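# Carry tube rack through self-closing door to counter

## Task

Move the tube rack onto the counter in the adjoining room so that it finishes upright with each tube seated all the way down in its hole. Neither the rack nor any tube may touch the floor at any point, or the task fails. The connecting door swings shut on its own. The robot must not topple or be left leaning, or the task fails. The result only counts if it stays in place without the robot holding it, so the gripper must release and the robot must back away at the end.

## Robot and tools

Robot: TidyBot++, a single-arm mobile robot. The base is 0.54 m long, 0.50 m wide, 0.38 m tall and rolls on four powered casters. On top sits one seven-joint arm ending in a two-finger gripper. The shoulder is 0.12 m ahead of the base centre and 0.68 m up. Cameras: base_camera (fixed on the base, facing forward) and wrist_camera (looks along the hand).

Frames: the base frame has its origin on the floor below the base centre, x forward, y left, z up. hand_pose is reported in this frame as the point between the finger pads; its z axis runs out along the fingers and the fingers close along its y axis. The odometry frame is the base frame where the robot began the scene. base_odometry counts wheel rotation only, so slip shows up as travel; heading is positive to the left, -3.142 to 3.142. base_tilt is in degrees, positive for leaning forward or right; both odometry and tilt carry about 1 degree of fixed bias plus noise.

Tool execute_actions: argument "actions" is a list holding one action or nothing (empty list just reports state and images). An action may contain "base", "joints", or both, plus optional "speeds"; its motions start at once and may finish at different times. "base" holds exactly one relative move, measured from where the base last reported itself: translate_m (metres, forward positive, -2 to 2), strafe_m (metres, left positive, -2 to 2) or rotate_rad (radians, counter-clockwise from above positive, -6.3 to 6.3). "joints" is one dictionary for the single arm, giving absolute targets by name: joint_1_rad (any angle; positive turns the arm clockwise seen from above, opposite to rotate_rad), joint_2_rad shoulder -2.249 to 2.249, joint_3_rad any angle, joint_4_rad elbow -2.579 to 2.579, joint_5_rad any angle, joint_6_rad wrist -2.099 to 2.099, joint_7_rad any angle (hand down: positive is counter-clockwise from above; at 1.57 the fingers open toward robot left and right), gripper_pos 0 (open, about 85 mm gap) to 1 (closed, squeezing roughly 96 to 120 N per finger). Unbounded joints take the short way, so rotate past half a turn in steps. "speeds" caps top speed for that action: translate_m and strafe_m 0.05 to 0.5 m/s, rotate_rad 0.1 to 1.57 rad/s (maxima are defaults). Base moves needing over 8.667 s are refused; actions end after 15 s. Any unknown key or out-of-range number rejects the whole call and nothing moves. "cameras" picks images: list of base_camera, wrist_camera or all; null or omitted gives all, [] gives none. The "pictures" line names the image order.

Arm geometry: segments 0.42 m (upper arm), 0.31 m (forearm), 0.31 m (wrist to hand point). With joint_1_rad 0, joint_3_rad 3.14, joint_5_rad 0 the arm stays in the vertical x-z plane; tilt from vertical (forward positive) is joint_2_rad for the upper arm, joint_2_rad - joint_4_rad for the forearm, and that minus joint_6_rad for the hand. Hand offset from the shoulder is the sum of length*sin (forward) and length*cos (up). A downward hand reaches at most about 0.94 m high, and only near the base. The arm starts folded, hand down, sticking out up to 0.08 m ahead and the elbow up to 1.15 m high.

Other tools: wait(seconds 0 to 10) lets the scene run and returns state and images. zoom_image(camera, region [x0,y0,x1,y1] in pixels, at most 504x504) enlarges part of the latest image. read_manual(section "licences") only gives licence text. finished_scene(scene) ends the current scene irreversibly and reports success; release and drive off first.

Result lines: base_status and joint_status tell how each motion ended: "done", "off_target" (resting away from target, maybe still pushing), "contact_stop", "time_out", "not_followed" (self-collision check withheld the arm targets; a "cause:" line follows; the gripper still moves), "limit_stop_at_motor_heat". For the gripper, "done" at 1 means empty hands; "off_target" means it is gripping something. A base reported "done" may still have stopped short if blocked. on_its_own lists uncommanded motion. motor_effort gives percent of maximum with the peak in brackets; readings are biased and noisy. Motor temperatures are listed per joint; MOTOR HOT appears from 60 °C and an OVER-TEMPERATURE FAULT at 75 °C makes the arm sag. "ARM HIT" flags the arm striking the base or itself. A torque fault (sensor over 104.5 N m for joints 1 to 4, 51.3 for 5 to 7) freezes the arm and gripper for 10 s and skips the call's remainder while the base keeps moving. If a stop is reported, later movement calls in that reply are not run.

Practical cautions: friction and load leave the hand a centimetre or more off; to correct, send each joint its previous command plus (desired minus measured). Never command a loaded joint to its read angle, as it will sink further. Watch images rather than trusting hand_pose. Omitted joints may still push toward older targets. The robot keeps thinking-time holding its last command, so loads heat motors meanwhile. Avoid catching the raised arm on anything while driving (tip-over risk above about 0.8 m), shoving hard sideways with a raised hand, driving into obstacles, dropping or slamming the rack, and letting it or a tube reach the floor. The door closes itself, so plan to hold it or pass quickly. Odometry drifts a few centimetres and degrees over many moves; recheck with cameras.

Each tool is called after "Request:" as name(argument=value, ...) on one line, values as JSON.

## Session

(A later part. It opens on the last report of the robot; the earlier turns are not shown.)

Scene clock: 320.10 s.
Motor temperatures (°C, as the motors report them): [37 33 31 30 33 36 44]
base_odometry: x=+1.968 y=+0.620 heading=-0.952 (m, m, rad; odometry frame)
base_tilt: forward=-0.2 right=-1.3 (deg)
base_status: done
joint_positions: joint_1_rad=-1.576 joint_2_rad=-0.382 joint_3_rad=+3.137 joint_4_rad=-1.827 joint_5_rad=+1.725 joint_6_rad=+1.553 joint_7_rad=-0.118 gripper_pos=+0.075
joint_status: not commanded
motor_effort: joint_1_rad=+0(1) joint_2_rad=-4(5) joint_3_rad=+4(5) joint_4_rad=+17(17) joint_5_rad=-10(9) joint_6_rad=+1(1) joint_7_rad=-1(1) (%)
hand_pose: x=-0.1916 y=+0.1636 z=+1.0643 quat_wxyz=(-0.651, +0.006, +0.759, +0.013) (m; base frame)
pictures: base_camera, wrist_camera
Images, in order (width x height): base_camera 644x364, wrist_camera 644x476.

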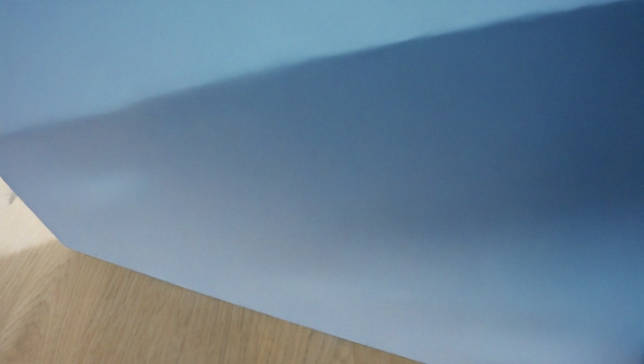

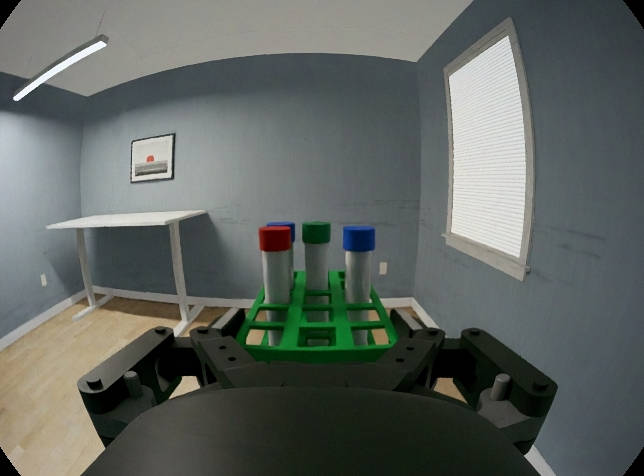

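The door is opening. Continuing.

Request:
execute_actions(actions=[{"base": {"translate_m": 0.33}, "speeds": {"translate_m": 0.1}}])

Scene clock: 325.63 s.
Motor temperatures (°C, as the motors report them): [37 33 31 30 33 36 44]
base_odometry: x=+2.160 y=+0.352 heading=-0.952 (m, m, rad; odometry frame)
base_tilt: forward=-0.2 right=-1.3 (deg)
base_status: done
joint_positions: joint_1_rad=-1.577 joint_2_rad=-0.383 joint_3_rad=+3.137 joint_4_rad=-1.827 joint_5_rad=+1.725 joint_6_rad=+1.552 joint_7_rad=-0.118 gripper_pos=+0.075
joint_status: not commanded
motor_effort: joint_1_rad=+1(1) joint_2_rad=-3(8) joint_3_rad=+3(5) joint_4_rad=+17(18) joint_5_rad=-9(10) joint_6_rad=-1(1) joint_7_rad=+0(0) (%)
hand_pose: x=-0.1920 y=+0.1632 z=+1.0642 quat_wxyz=(-0.651, +0.006, +0.759, +0.013) (m; base frame)
pictures: base_camera, wrist_camera
Images, in order (width x height): base_camera 644x364, wrist_camera 644x476.

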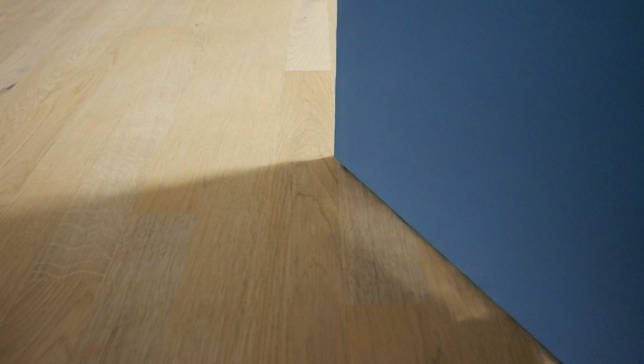

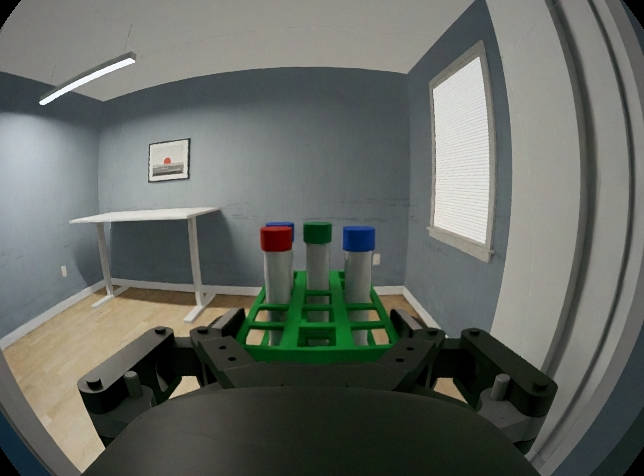

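Request:
execute_actions(actions=[{"base": {"translate_m": 0.42}, "speeds": {"translate_m": 0.15}}])

Scene clock: 331.90 s.
Motor temperatures (°C, as the motors report them): [37 33 31 30 33 36 44]
base_odometry: x=+2.404 y=+0.010 heading=-0.952 (m, m, rad; odometry frame)
base_tilt: forward=-0.2 right=-1.3 (deg)
base_status: done
joint_positions: joint_1_rad=-1.577 joint_2_rad=-0.383 joint_3_rad=+3.136 joint_4_rad=-1.827 joint_5_rad=+1.725 joint_6_rad=+1.552 joint_7_rad=-0.118 gripper_pos=+0.075
joint_status: not commanded
motor_effort: joint_1_rad=+1(1) joint_2_rad=-5(6) joint_3_rad=+3(4) joint_4_rad=+16(17) joint_5_rad=-9(9) joint_6_rad=+0(0) joint_7_rad=+0(0) (%)
hand_pose: x=-0.1921 y=+0.1630 z=+1.0641 quat_wxyz=(-0.651, +0.006, +0.759, +0.013) (m; base frame)
pictures: base_camera, wrist_camera
Images, in order (width x height): base_camera 644x364, wrist_camera 644x476.

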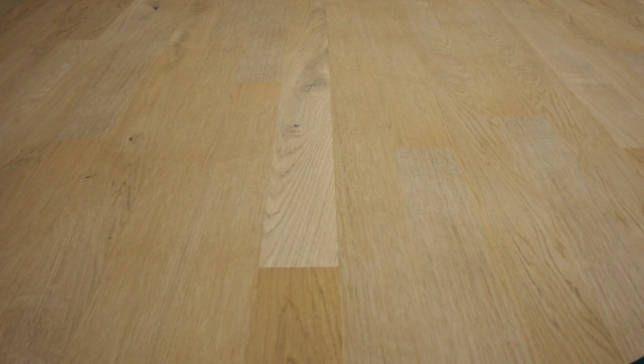

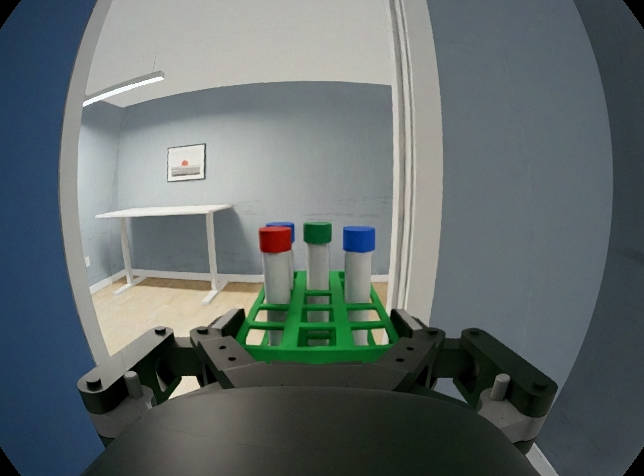

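Request:
execute_actions(actions=[{"base": {"strafe_m": 0.55}, "speeds": {"strafe_m": 0.16}, "joints": {"joint_1_rad": 1.0}}])

Scene clock: 354.37 s.
Motor temperatures (°C, as the motors report them): [37 33 31 30 33 36 44]
base_odometry: x=+2.852 y=+0.329 heading=-0.952 (m, m, rad; odometry frame)
base_tilt: forward=-0.2 right=-1.3 (deg)
base_status: done
joint_positions: joint_1_rad=+0.975 joint_2_rad=-0.389 joint_3_rad=+3.136 joint_4_rad=-1.827 joint_5_rad=+1.725 joint_6_rad=+1.552 joint_7_rad=-0.118 gripper_pos=+0.075
joint_status: all done
motor_effort: joint_1_rad=+1(1) joint_2_rad=-3(6) joint_3_rad=+3(4) joint_4_rad=+17(17) joint_5_rad=-9(10) joint_6_rad=+0(1) joint_7_rad=+0(0) (%)
hand_pose: x=+0.4670 y=+0.0395 z=+1.0651 quat_wxyz=(-0.175, +0.727, +0.217, +0.627) (m; base frame)
pictures: base_camera, wrist_camera
Images, in order (width x height): base_camera 644x364, wrist_camera 644x476.

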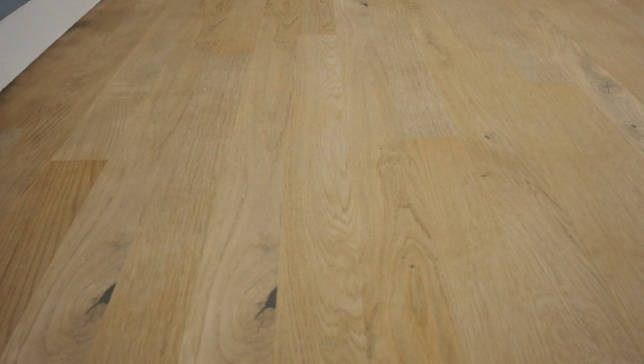

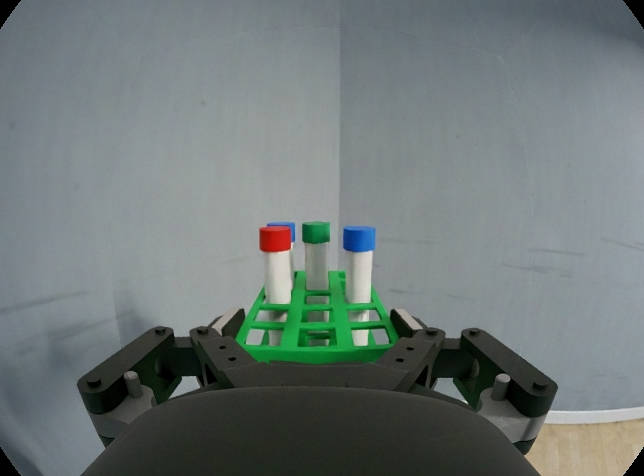

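Request:
execute_actions(actions=[{"joints": {"joint_1_rad": 2.35}}], cameras=["wrist_camera"])

Scene clock: 383.30 s.
Motor temperatures (°C, as the motors report them): [37 33 31 30 33 36 44]
base_odometry: x=+2.852 y=+0.329 heading=-0.952 (m, m, rad; odometry frame)
base_tilt: forward=-0.2 right=-1.3 (deg)
base_status: not commanded
joint_positions: joint_1_rad=+2.325 joint_2_rad=-0.389 joint_3_rad=+3.136 joint_4_rad=-1.827 joint_5_rad=+1.725 joint_6_rad=+1.552 joint_7_rad=-0.118 gripper_pos=+0.075
joint_status: all done
motor_effort: joint_1_rad=+0(1) joint_2_rad=-3(4) joint_3_rad=+3(4) joint_4_rad=+17(17) joint_5_rad=-9(9) joint_6_rad=+0(1) joint_7_rad=+0(0) (%)
hand_pose: x=+0.2338 y=-0.3308 z=+1.0651 quat_wxyz=(+0.256, +0.703, -0.285, +0.599) (m; base frame)
pictures: wrist_camera
Images, in order (width x height): wrist_camera 644x476.

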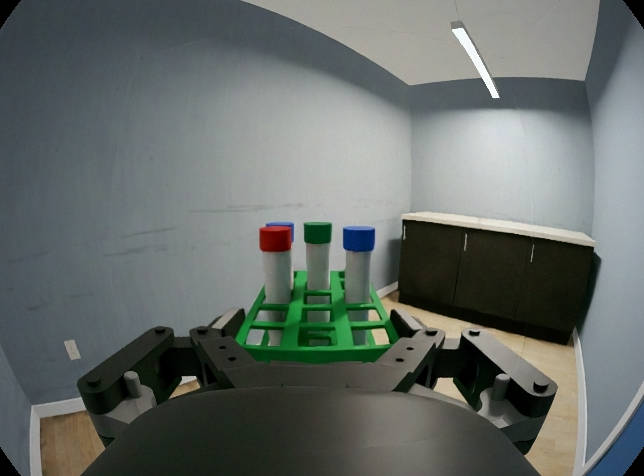

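Request:
zoom_image(camera="wrist_camera", region=[380, 190, 640, 380])

Region (380, 190, 640, 380) of wrist_camera's 644x476 image, scaled by 1.938; it fills the top 368 rows of this view, and the rest is white.

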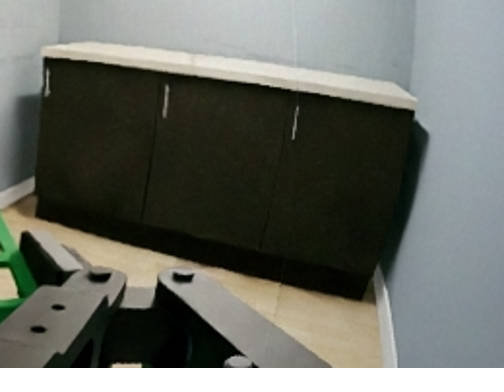

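Request:
execute_actions(actions=[{"base": {"translate_m": 0.3}, "speeds": {"translate_m": 0.3}, "joints": {"joint_1_rad": 1.51}}], cameras=[])

Request:
execute_actions(actions=[{"base": {"strafe_m": -2.0}, "joints": {"joint_2_rad": 0.485, "joint_4_rad": -0.955}}])

Scene clock: 437.30 s.
Motor temperatures (°C, as the motors report them): [37 33 31 30 33 36 44]
base_odometry: x=+3.026 y=+0.084 heading=-0.952 (m, m, rad; odometry frame)
base_tilt: forward=-0.2 right=-1.3 (deg)
base_status: done
joint_positions: joint_1_rad=+1.535 joint_2_rad=-0.389 joint_3_rad=+3.133 joint_4_rad=-1.827 joint_5_rad=+1.725 joint_6_rad=+1.551 joint_7_rad=-0.118 gripper_pos=+0.075
joint_status: all done
motor_effort: joint_1_rad=+1(1) joint_2_rad=-4(8) joint_3_rad=+2(4) joint_4_rad=+17(17) joint_5_rad=-9(10) joint_6_rad=+0(0) joint_7_rad=+0(0) (%)
hand_pose: x=+0.4356 y=-0.1508 z=+1.0647 quat_wxyz=(+0.005, +0.759, +0.008, +0.651) (m; base frame)
pictures: none
No camera images: the call's "cameras" was empty. Leave "cameras" out to get every camera's image.

Scene clock: 442.67 s.
Motor temperatures (°C, as the motors report them): [37 33 31 30 33 36 44]
base_odometry: x=+1.398 y=-1.077 heading=-0.952 (m, m, rad; odometry frame)
base_tilt: forward=-0.2 right=-1.2 (deg)
base_status: done
joint_positions: joint_1_rad=+1.533 joint_2_rad=+0.489 joint_3_rad=+3.133 joint_4_rad=-0.979 joint_5_rad=+1.725 joint_6_rad=+1.551 joint_7_rad=-0.118 gripper_pos=+0.075
joint_status: all done
motor_effort: joint_1_rad=+1(1) joint_2_rad=-40(42) joint_3_rad=-3(3) joint_4_rad=+17(17) joint_5_rad=-9(10) joint_6_rad=+0(1) joint_7_rad=-1(0) (%)
hand_pose: x=+0.4494 y=-0.5067 z=+1.0397 quat_wxyz=(-0.007, +0.757, -0.001, +0.653) (m; base frame)
pictures: base_camera, wrist_camera
Images, in order (width x height): base_camera 644x364, wrist_camera 644x476.

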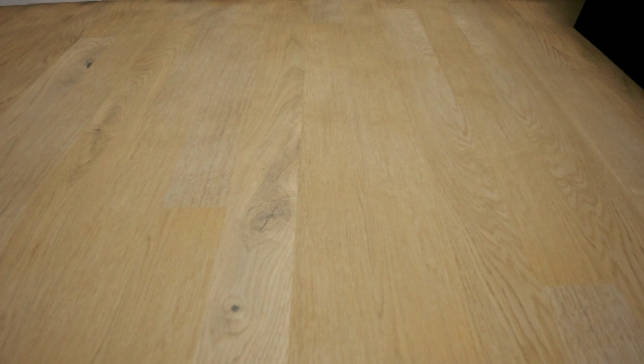

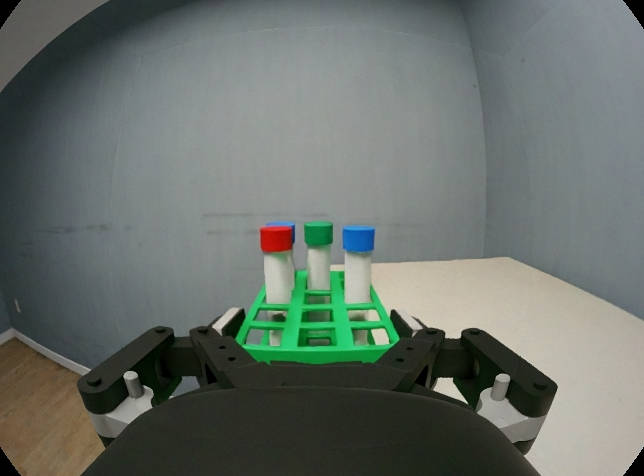

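Request:
zoom_image(camera="wrist_camera", region=[200, 210, 540, 400])

Region (200, 210, 540, 400) of wrist_camera's 644x476 image, scaled by 1.482; it fills the top 282 rows of this view, and the rest is white.

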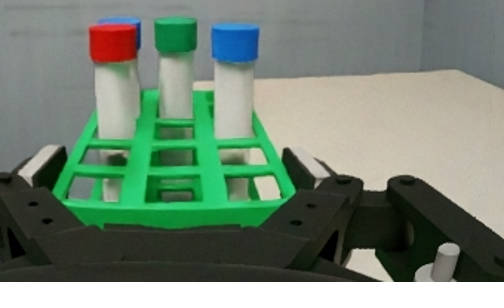

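Request:
execute_actions(actions=[{"base": {"strafe_m": -0.1}, "speeds": {"strafe_m": 0.2}, "joints": {"joint_2_rad": 0.65, "joint_4_rad": -0.779}}])

Scene clock: 462.00 s.
Motor temperatures (°C, as the motors report them): [37 33 31 30 33 36 44]
base_odometry: x=+1.317 y=-1.135 heading=-0.951 (m, m, rad; odometry frame)
base_tilt: forward=-0.2 right=-1.2 (deg)
base_status: done
joint_positions: joint_1_rad=+1.532 joint_2_rad=+0.665 joint_3_rad=+3.133 joint_4_rad=-0.801 joint_5_rad=+1.725 joint_6_rad=+1.551 joint_7_rad=-0.118 gripper_pos=+0.075
joint_status: all done
motor_effort: joint_1_rad=+0(3) joint_2_rad=-45(51) joint_3_rad=-3(5) joint_4_rad=+17(18) joint_5_rad=-9(11) joint_6_rad=+0(0) joint_7_rad=-1(1) (%)
hand_pose: x=+0.4521 y=-0.5685 z=+1.0006 quat_wxyz=(-0.006, +0.757, +0.000, +0.654) (m; base frame)
pictures: base_camera, wrist_camera
Images, in order (width x height): base_camera 644x364, wrist_camera 644x476.

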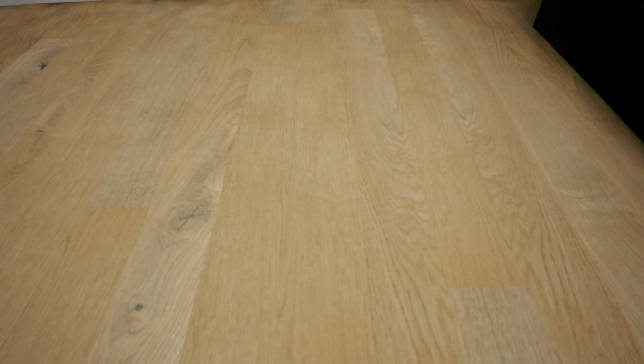

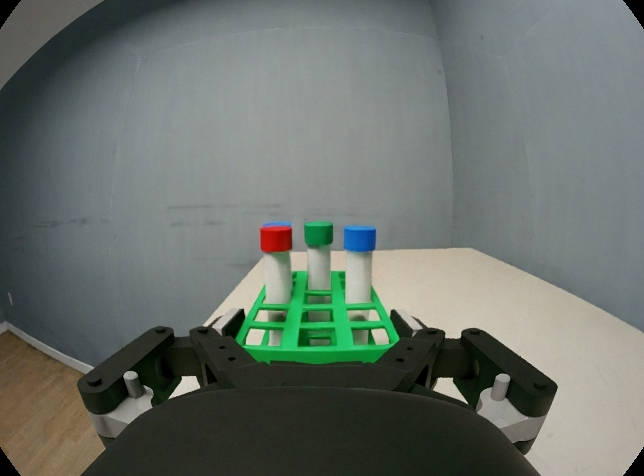

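Request:
zoom_image(camera="wrist_camera", region=[190, 210, 490, 380])

Region (190, 210, 490, 380) of wrist_camera's 644x476 image, scaled by 1.680; it fills the top 286 rows of this view, and the rest is white.

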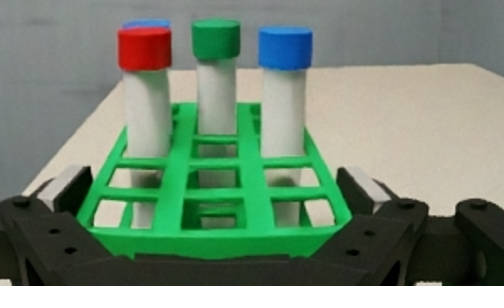

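Request:
execute_actions(actions=[{"joints": {"joint_2_rad": 0.735, "joint_4_rad": -0.685}}], cameras=["wrist_camera"])

Scene clock: 477.07 s.
Motor temperatures (°C, as the motors report them): [37 34 31 30 33 36 44]
base_odometry: x=+1.317 y=-1.135 heading=-0.951 (m, m, rad; odometry frame)
base_tilt: forward=-0.2 right=-1.2 (deg)
base_status: not commanded
joint_positions: joint_1_rad=+1.532 joint_2_rad=+0.730 joint_3_rad=+3.133 joint_4_rad=-0.706 joint_5_rad=+1.725 joint_6_rad=+1.551 joint_7_rad=-0.118 gripper_pos=+0.075
joint_status: all done
motor_effort: joint_1_rad=+0(0) joint_2_rad=-47(48) joint_3_rad=-5(4) joint_4_rad=+17(18) joint_5_rad=-9(10) joint_6_rad=-1(1) joint_7_rad=-1(1) (%)
hand_pose: x=+0.4528 y=-0.5900 z=+0.9925 quat_wxyz=(+0.005, +0.756, +0.010, +0.654) (m; base frame)
pictures: wrist_camera
Images, in order (width x height): wrist_camera 644x476.

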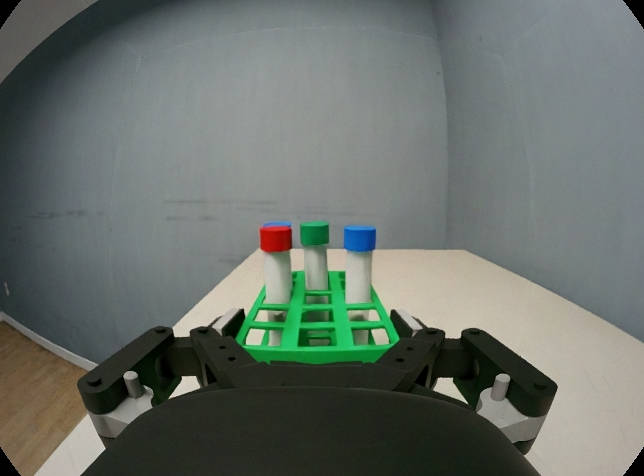

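Request:
execute_actions(actions=[{"joints": {"joint_2_rad": 0.762}}], cameras=["wrist_camera"])

Scene clock: 481.10 s.
Motor temperatures (°C, as the motors report them): [37 34 31 30 33 36 44]
base_odometry: x=+1.317 y=-1.135 heading=-0.951 (m, m, rad; odometry frame)
base_tilt: forward=-0.2 right=-1.2 (deg)
base_status: not commanded
joint_positions: joint_1_rad=+1.532 joint_2_rad=+0.744 joint_3_rad=+3.133 joint_4_rad=-0.705 joint_5_rad=+1.719 joint_6_rad=+1.551 joint_7_rad=-0.119 gripper_pos=+0.075
joint_status: all done
motor_effort: joint_1_rad=+1(1) joint_2_rad=-45(47) joint_3_rad=-4(4) joint_4_rad=+16(17) joint_5_rad=-8(9) joint_6_rad=+0(0) joint_7_rad=+0(2) (%)
hand_pose: x=+0.4533 y=-0.5939 z=+0.9864 quat_wxyz=(+0.000, +0.754, +0.006, +0.656) (m; base frame)
pictures: wrist_camera
Images, in order (width x height): wrist_camera 644x476.

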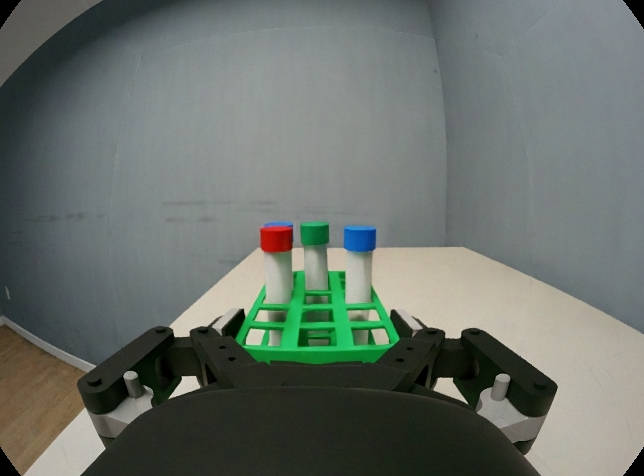

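Request:
execute_actions(actions=[{"joints": {"joint_2_rad": 0.75, "joint_5_rad": 1.715, "gripper_pos": 0.0}}], cameras=["wrist_camera"])

Scene clock: 488.93 s.
Motor temperatures (°C, as the motors report them): [37 34 31 30 33 36 44]
base_odometry: x=+1.317 y=-1.135 heading=-0.951 (m, m, rad; odometry frame)
base_tilt: forward=-0.2 right=-1.2 (deg)
base_status: not commanded
joint_positions: joint_1_rad=+1.532 joint_2_rad=+0.744 joint_3_rad=+3.133 joint_4_rad=-0.705 joint_5_rad=+1.719 joint_6_rad=+1.551 joint_7_rad=-0.119 gripper_pos=+0.000
joint_status: all done
motor_effort: joint_1_rad=+0(1) joint_2_rad=-46(47) joint_3_rad=-5(4) joint_4_rad=+16(17) joint_5_rad=-8(9) joint_6_rad=+1(0) joint_7_rad=+0(0) (%)
hand_pose: x=+0.4533 y=-0.5939 z=+0.9864 quat_wxyz=(+0.000, +0.754, +0.006, +0.656) (m; base frame)
pictures: wrist_camera
Images, in order (width x height): wrist_camera 644x476.

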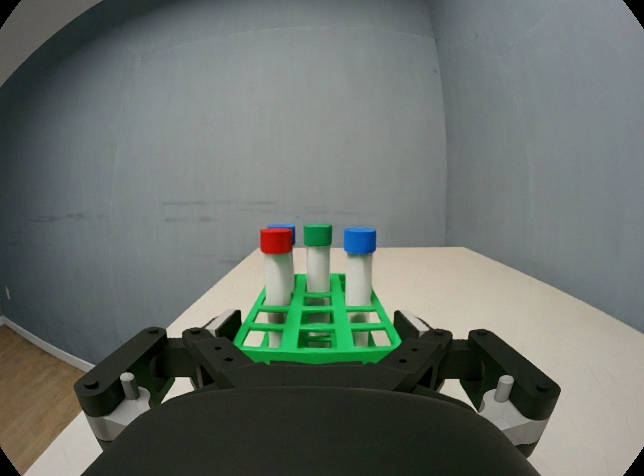

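Request:
execute_actions(actions=[{"base": {"translate_m": -0.2}, "speeds": {"translate_m": 0.2}}], cameras=["wrist_camera"])

Scene clock: 493.93 s.
Motor temperatures (°C, as the motors report them): [37 34 31 30 33 36 44]
base_odometry: x=+1.200 y=-0.973 heading=-0.951 (m, m, rad; odometry frame)
base_tilt: forward=-0.2 right=-1.2 (deg)
base_status: done
joint_positions: joint_1_rad=+1.520 joint_2_rad=+0.744 joint_3_rad=+3.133 joint_4_rad=-0.705 joint_5_rad=+1.719 joint_6_rad=+1.551 joint_7_rad=-0.119 gripper_pos=+0.000
joint_status: not commanded
motor_effort: joint_1_rad=+2(4) joint_2_rad=-46(48) joint_3_rad=-3(5) joint_4_rad=+16(17) joint_5_rad=-8(9) joint_6_rad=+0(0) joint_7_rad=+0(0) (%)
hand_pose: x=+0.4605 y=-0.5898 z=+0.9864 quat_wxyz=(-0.004, +0.754, +0.010, +0.656) (m; base frame)
pictures: wrist_camera
Images, in order (width x height): wrist_camera 644x476.

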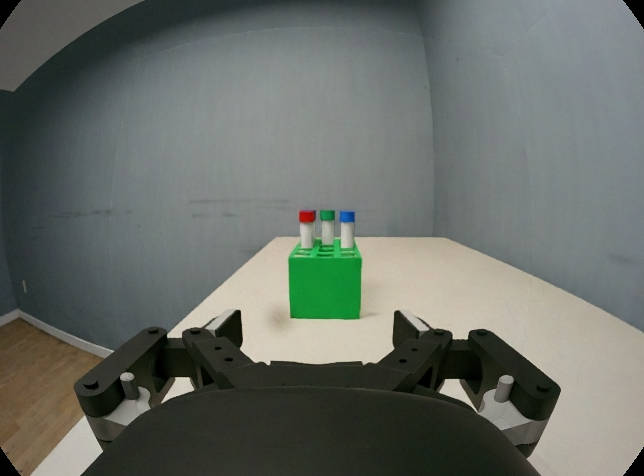

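Request:
execute_actions(actions=[{"base": {"strafe_m": 0.3}, "joints": {"joint_2_rad": 0.55, "joint_4_rad": -0.9}}])

Scene clock: 497.57 s.
Motor temperatures (°C, as the motors report them): [37 34 31 30 33 36 44]
base_odometry: x=+1.444 y=-0.798 heading=-0.951 (m, m, rad; odometry frame)
base_tilt: forward=-0.2 right=-1.2 (deg)
base_status: done
joint_positions: joint_1_rad=+1.520 joint_2_rad=+0.541 joint_3_rad=+3.133 joint_4_rad=-0.881 joint_5_rad=+1.719 joint_6_rad=+1.551 joint_7_rad=-0.119 gripper_pos=+0.000
joint_status: all done
motor_effort: joint_1_rad=+0(2) joint_2_rad=-39(53) joint_3_rad=-3(5) joint_4_rad=+16(17) joint_5_rad=-8(9) joint_6_rad=+0(0) joint_7_rad=+0(1) (%)
hand_pose: x=+0.4572 y=-0.5217 z=+1.0455 quat_wxyz=(+0.006, +0.754, +0.019, +0.656) (m; base frame)
pictures: base_camera, wrist_camera
Images, in order (width x height): base_camera 644x364, wrist_camera 644x476.

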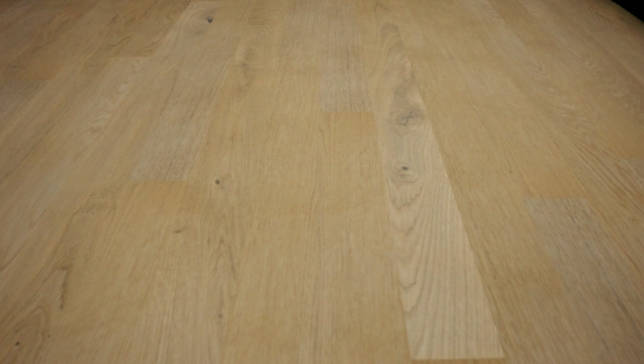

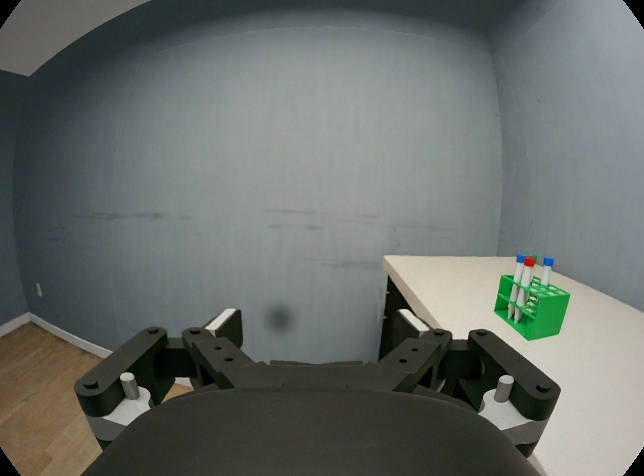

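Request:
zoom_image(camera="wrist_camera", region=[480, 245, 590, 350])

Region (480, 245, 590, 350) of wrist_camera's 644x476 image, scaled by 4.582; it fills the top 481 rows of this view, and the rest is white.

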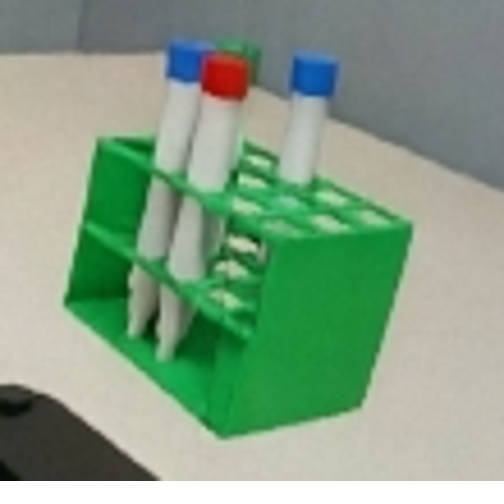

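The rack is upright on the counter, all four tubes are seated, and the robot is clear.

Request:
finished_scene(scene=2)

The scene is finished: the task was done.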